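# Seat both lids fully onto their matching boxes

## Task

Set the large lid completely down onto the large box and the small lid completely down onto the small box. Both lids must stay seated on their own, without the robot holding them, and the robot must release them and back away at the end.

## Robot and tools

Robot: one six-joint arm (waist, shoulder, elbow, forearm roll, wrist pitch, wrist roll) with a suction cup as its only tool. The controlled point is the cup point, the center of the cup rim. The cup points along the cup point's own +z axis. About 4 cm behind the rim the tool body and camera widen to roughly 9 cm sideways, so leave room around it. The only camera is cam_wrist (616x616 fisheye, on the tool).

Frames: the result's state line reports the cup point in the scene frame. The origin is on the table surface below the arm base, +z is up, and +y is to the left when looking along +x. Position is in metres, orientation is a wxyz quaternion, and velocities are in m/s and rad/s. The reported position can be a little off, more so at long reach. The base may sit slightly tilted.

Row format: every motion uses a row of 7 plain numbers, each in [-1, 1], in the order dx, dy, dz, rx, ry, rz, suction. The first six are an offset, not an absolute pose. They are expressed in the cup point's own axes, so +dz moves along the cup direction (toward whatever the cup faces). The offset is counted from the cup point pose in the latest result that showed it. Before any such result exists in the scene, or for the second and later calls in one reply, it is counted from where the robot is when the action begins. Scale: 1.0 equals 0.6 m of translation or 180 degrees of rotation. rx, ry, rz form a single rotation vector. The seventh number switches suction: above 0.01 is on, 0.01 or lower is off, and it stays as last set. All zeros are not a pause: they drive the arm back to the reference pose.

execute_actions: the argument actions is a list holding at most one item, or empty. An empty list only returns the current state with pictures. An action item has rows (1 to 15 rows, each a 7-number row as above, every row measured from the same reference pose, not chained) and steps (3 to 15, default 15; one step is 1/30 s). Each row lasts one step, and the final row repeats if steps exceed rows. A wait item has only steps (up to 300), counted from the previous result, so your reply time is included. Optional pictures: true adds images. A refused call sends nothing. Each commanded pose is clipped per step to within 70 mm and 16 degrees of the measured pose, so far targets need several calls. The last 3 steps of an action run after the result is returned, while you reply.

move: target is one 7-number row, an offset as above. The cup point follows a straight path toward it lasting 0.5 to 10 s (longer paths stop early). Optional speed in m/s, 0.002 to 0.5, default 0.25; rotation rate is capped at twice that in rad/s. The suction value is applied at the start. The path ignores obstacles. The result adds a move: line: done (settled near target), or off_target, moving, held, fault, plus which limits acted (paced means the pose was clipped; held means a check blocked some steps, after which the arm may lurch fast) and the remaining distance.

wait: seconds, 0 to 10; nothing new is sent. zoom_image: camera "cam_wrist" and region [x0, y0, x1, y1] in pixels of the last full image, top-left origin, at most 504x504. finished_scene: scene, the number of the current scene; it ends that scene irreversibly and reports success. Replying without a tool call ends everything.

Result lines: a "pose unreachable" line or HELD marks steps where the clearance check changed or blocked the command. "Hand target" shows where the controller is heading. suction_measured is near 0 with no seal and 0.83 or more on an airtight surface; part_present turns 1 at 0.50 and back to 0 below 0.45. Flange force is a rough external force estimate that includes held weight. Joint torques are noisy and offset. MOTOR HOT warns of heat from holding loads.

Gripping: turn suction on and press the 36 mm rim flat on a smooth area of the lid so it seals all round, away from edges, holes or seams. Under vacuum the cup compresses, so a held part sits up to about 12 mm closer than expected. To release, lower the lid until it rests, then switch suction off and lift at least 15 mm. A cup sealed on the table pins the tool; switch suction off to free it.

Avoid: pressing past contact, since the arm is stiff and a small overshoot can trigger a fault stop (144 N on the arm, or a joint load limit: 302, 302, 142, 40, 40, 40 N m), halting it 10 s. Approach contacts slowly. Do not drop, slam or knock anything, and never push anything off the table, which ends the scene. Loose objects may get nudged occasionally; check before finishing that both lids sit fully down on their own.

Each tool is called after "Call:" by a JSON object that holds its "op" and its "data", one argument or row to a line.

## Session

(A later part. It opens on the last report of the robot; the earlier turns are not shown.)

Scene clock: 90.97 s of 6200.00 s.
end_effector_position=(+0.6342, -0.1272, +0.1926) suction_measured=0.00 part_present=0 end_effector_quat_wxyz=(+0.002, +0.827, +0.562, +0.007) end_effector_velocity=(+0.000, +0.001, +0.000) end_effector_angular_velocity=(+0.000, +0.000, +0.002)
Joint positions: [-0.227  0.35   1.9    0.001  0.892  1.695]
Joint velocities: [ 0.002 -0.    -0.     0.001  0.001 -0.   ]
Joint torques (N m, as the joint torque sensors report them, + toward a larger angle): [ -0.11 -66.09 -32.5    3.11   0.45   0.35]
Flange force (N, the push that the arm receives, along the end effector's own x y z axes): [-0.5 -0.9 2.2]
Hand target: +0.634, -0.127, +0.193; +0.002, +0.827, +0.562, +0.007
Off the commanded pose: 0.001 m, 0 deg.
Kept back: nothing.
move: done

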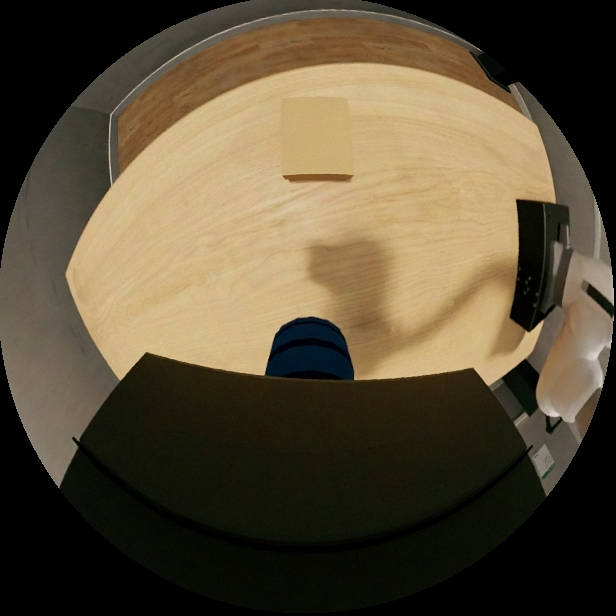

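Call:
{"op": "finished_scene", "data": {
  "scene": 1
}}

The scene is finished: the task was done.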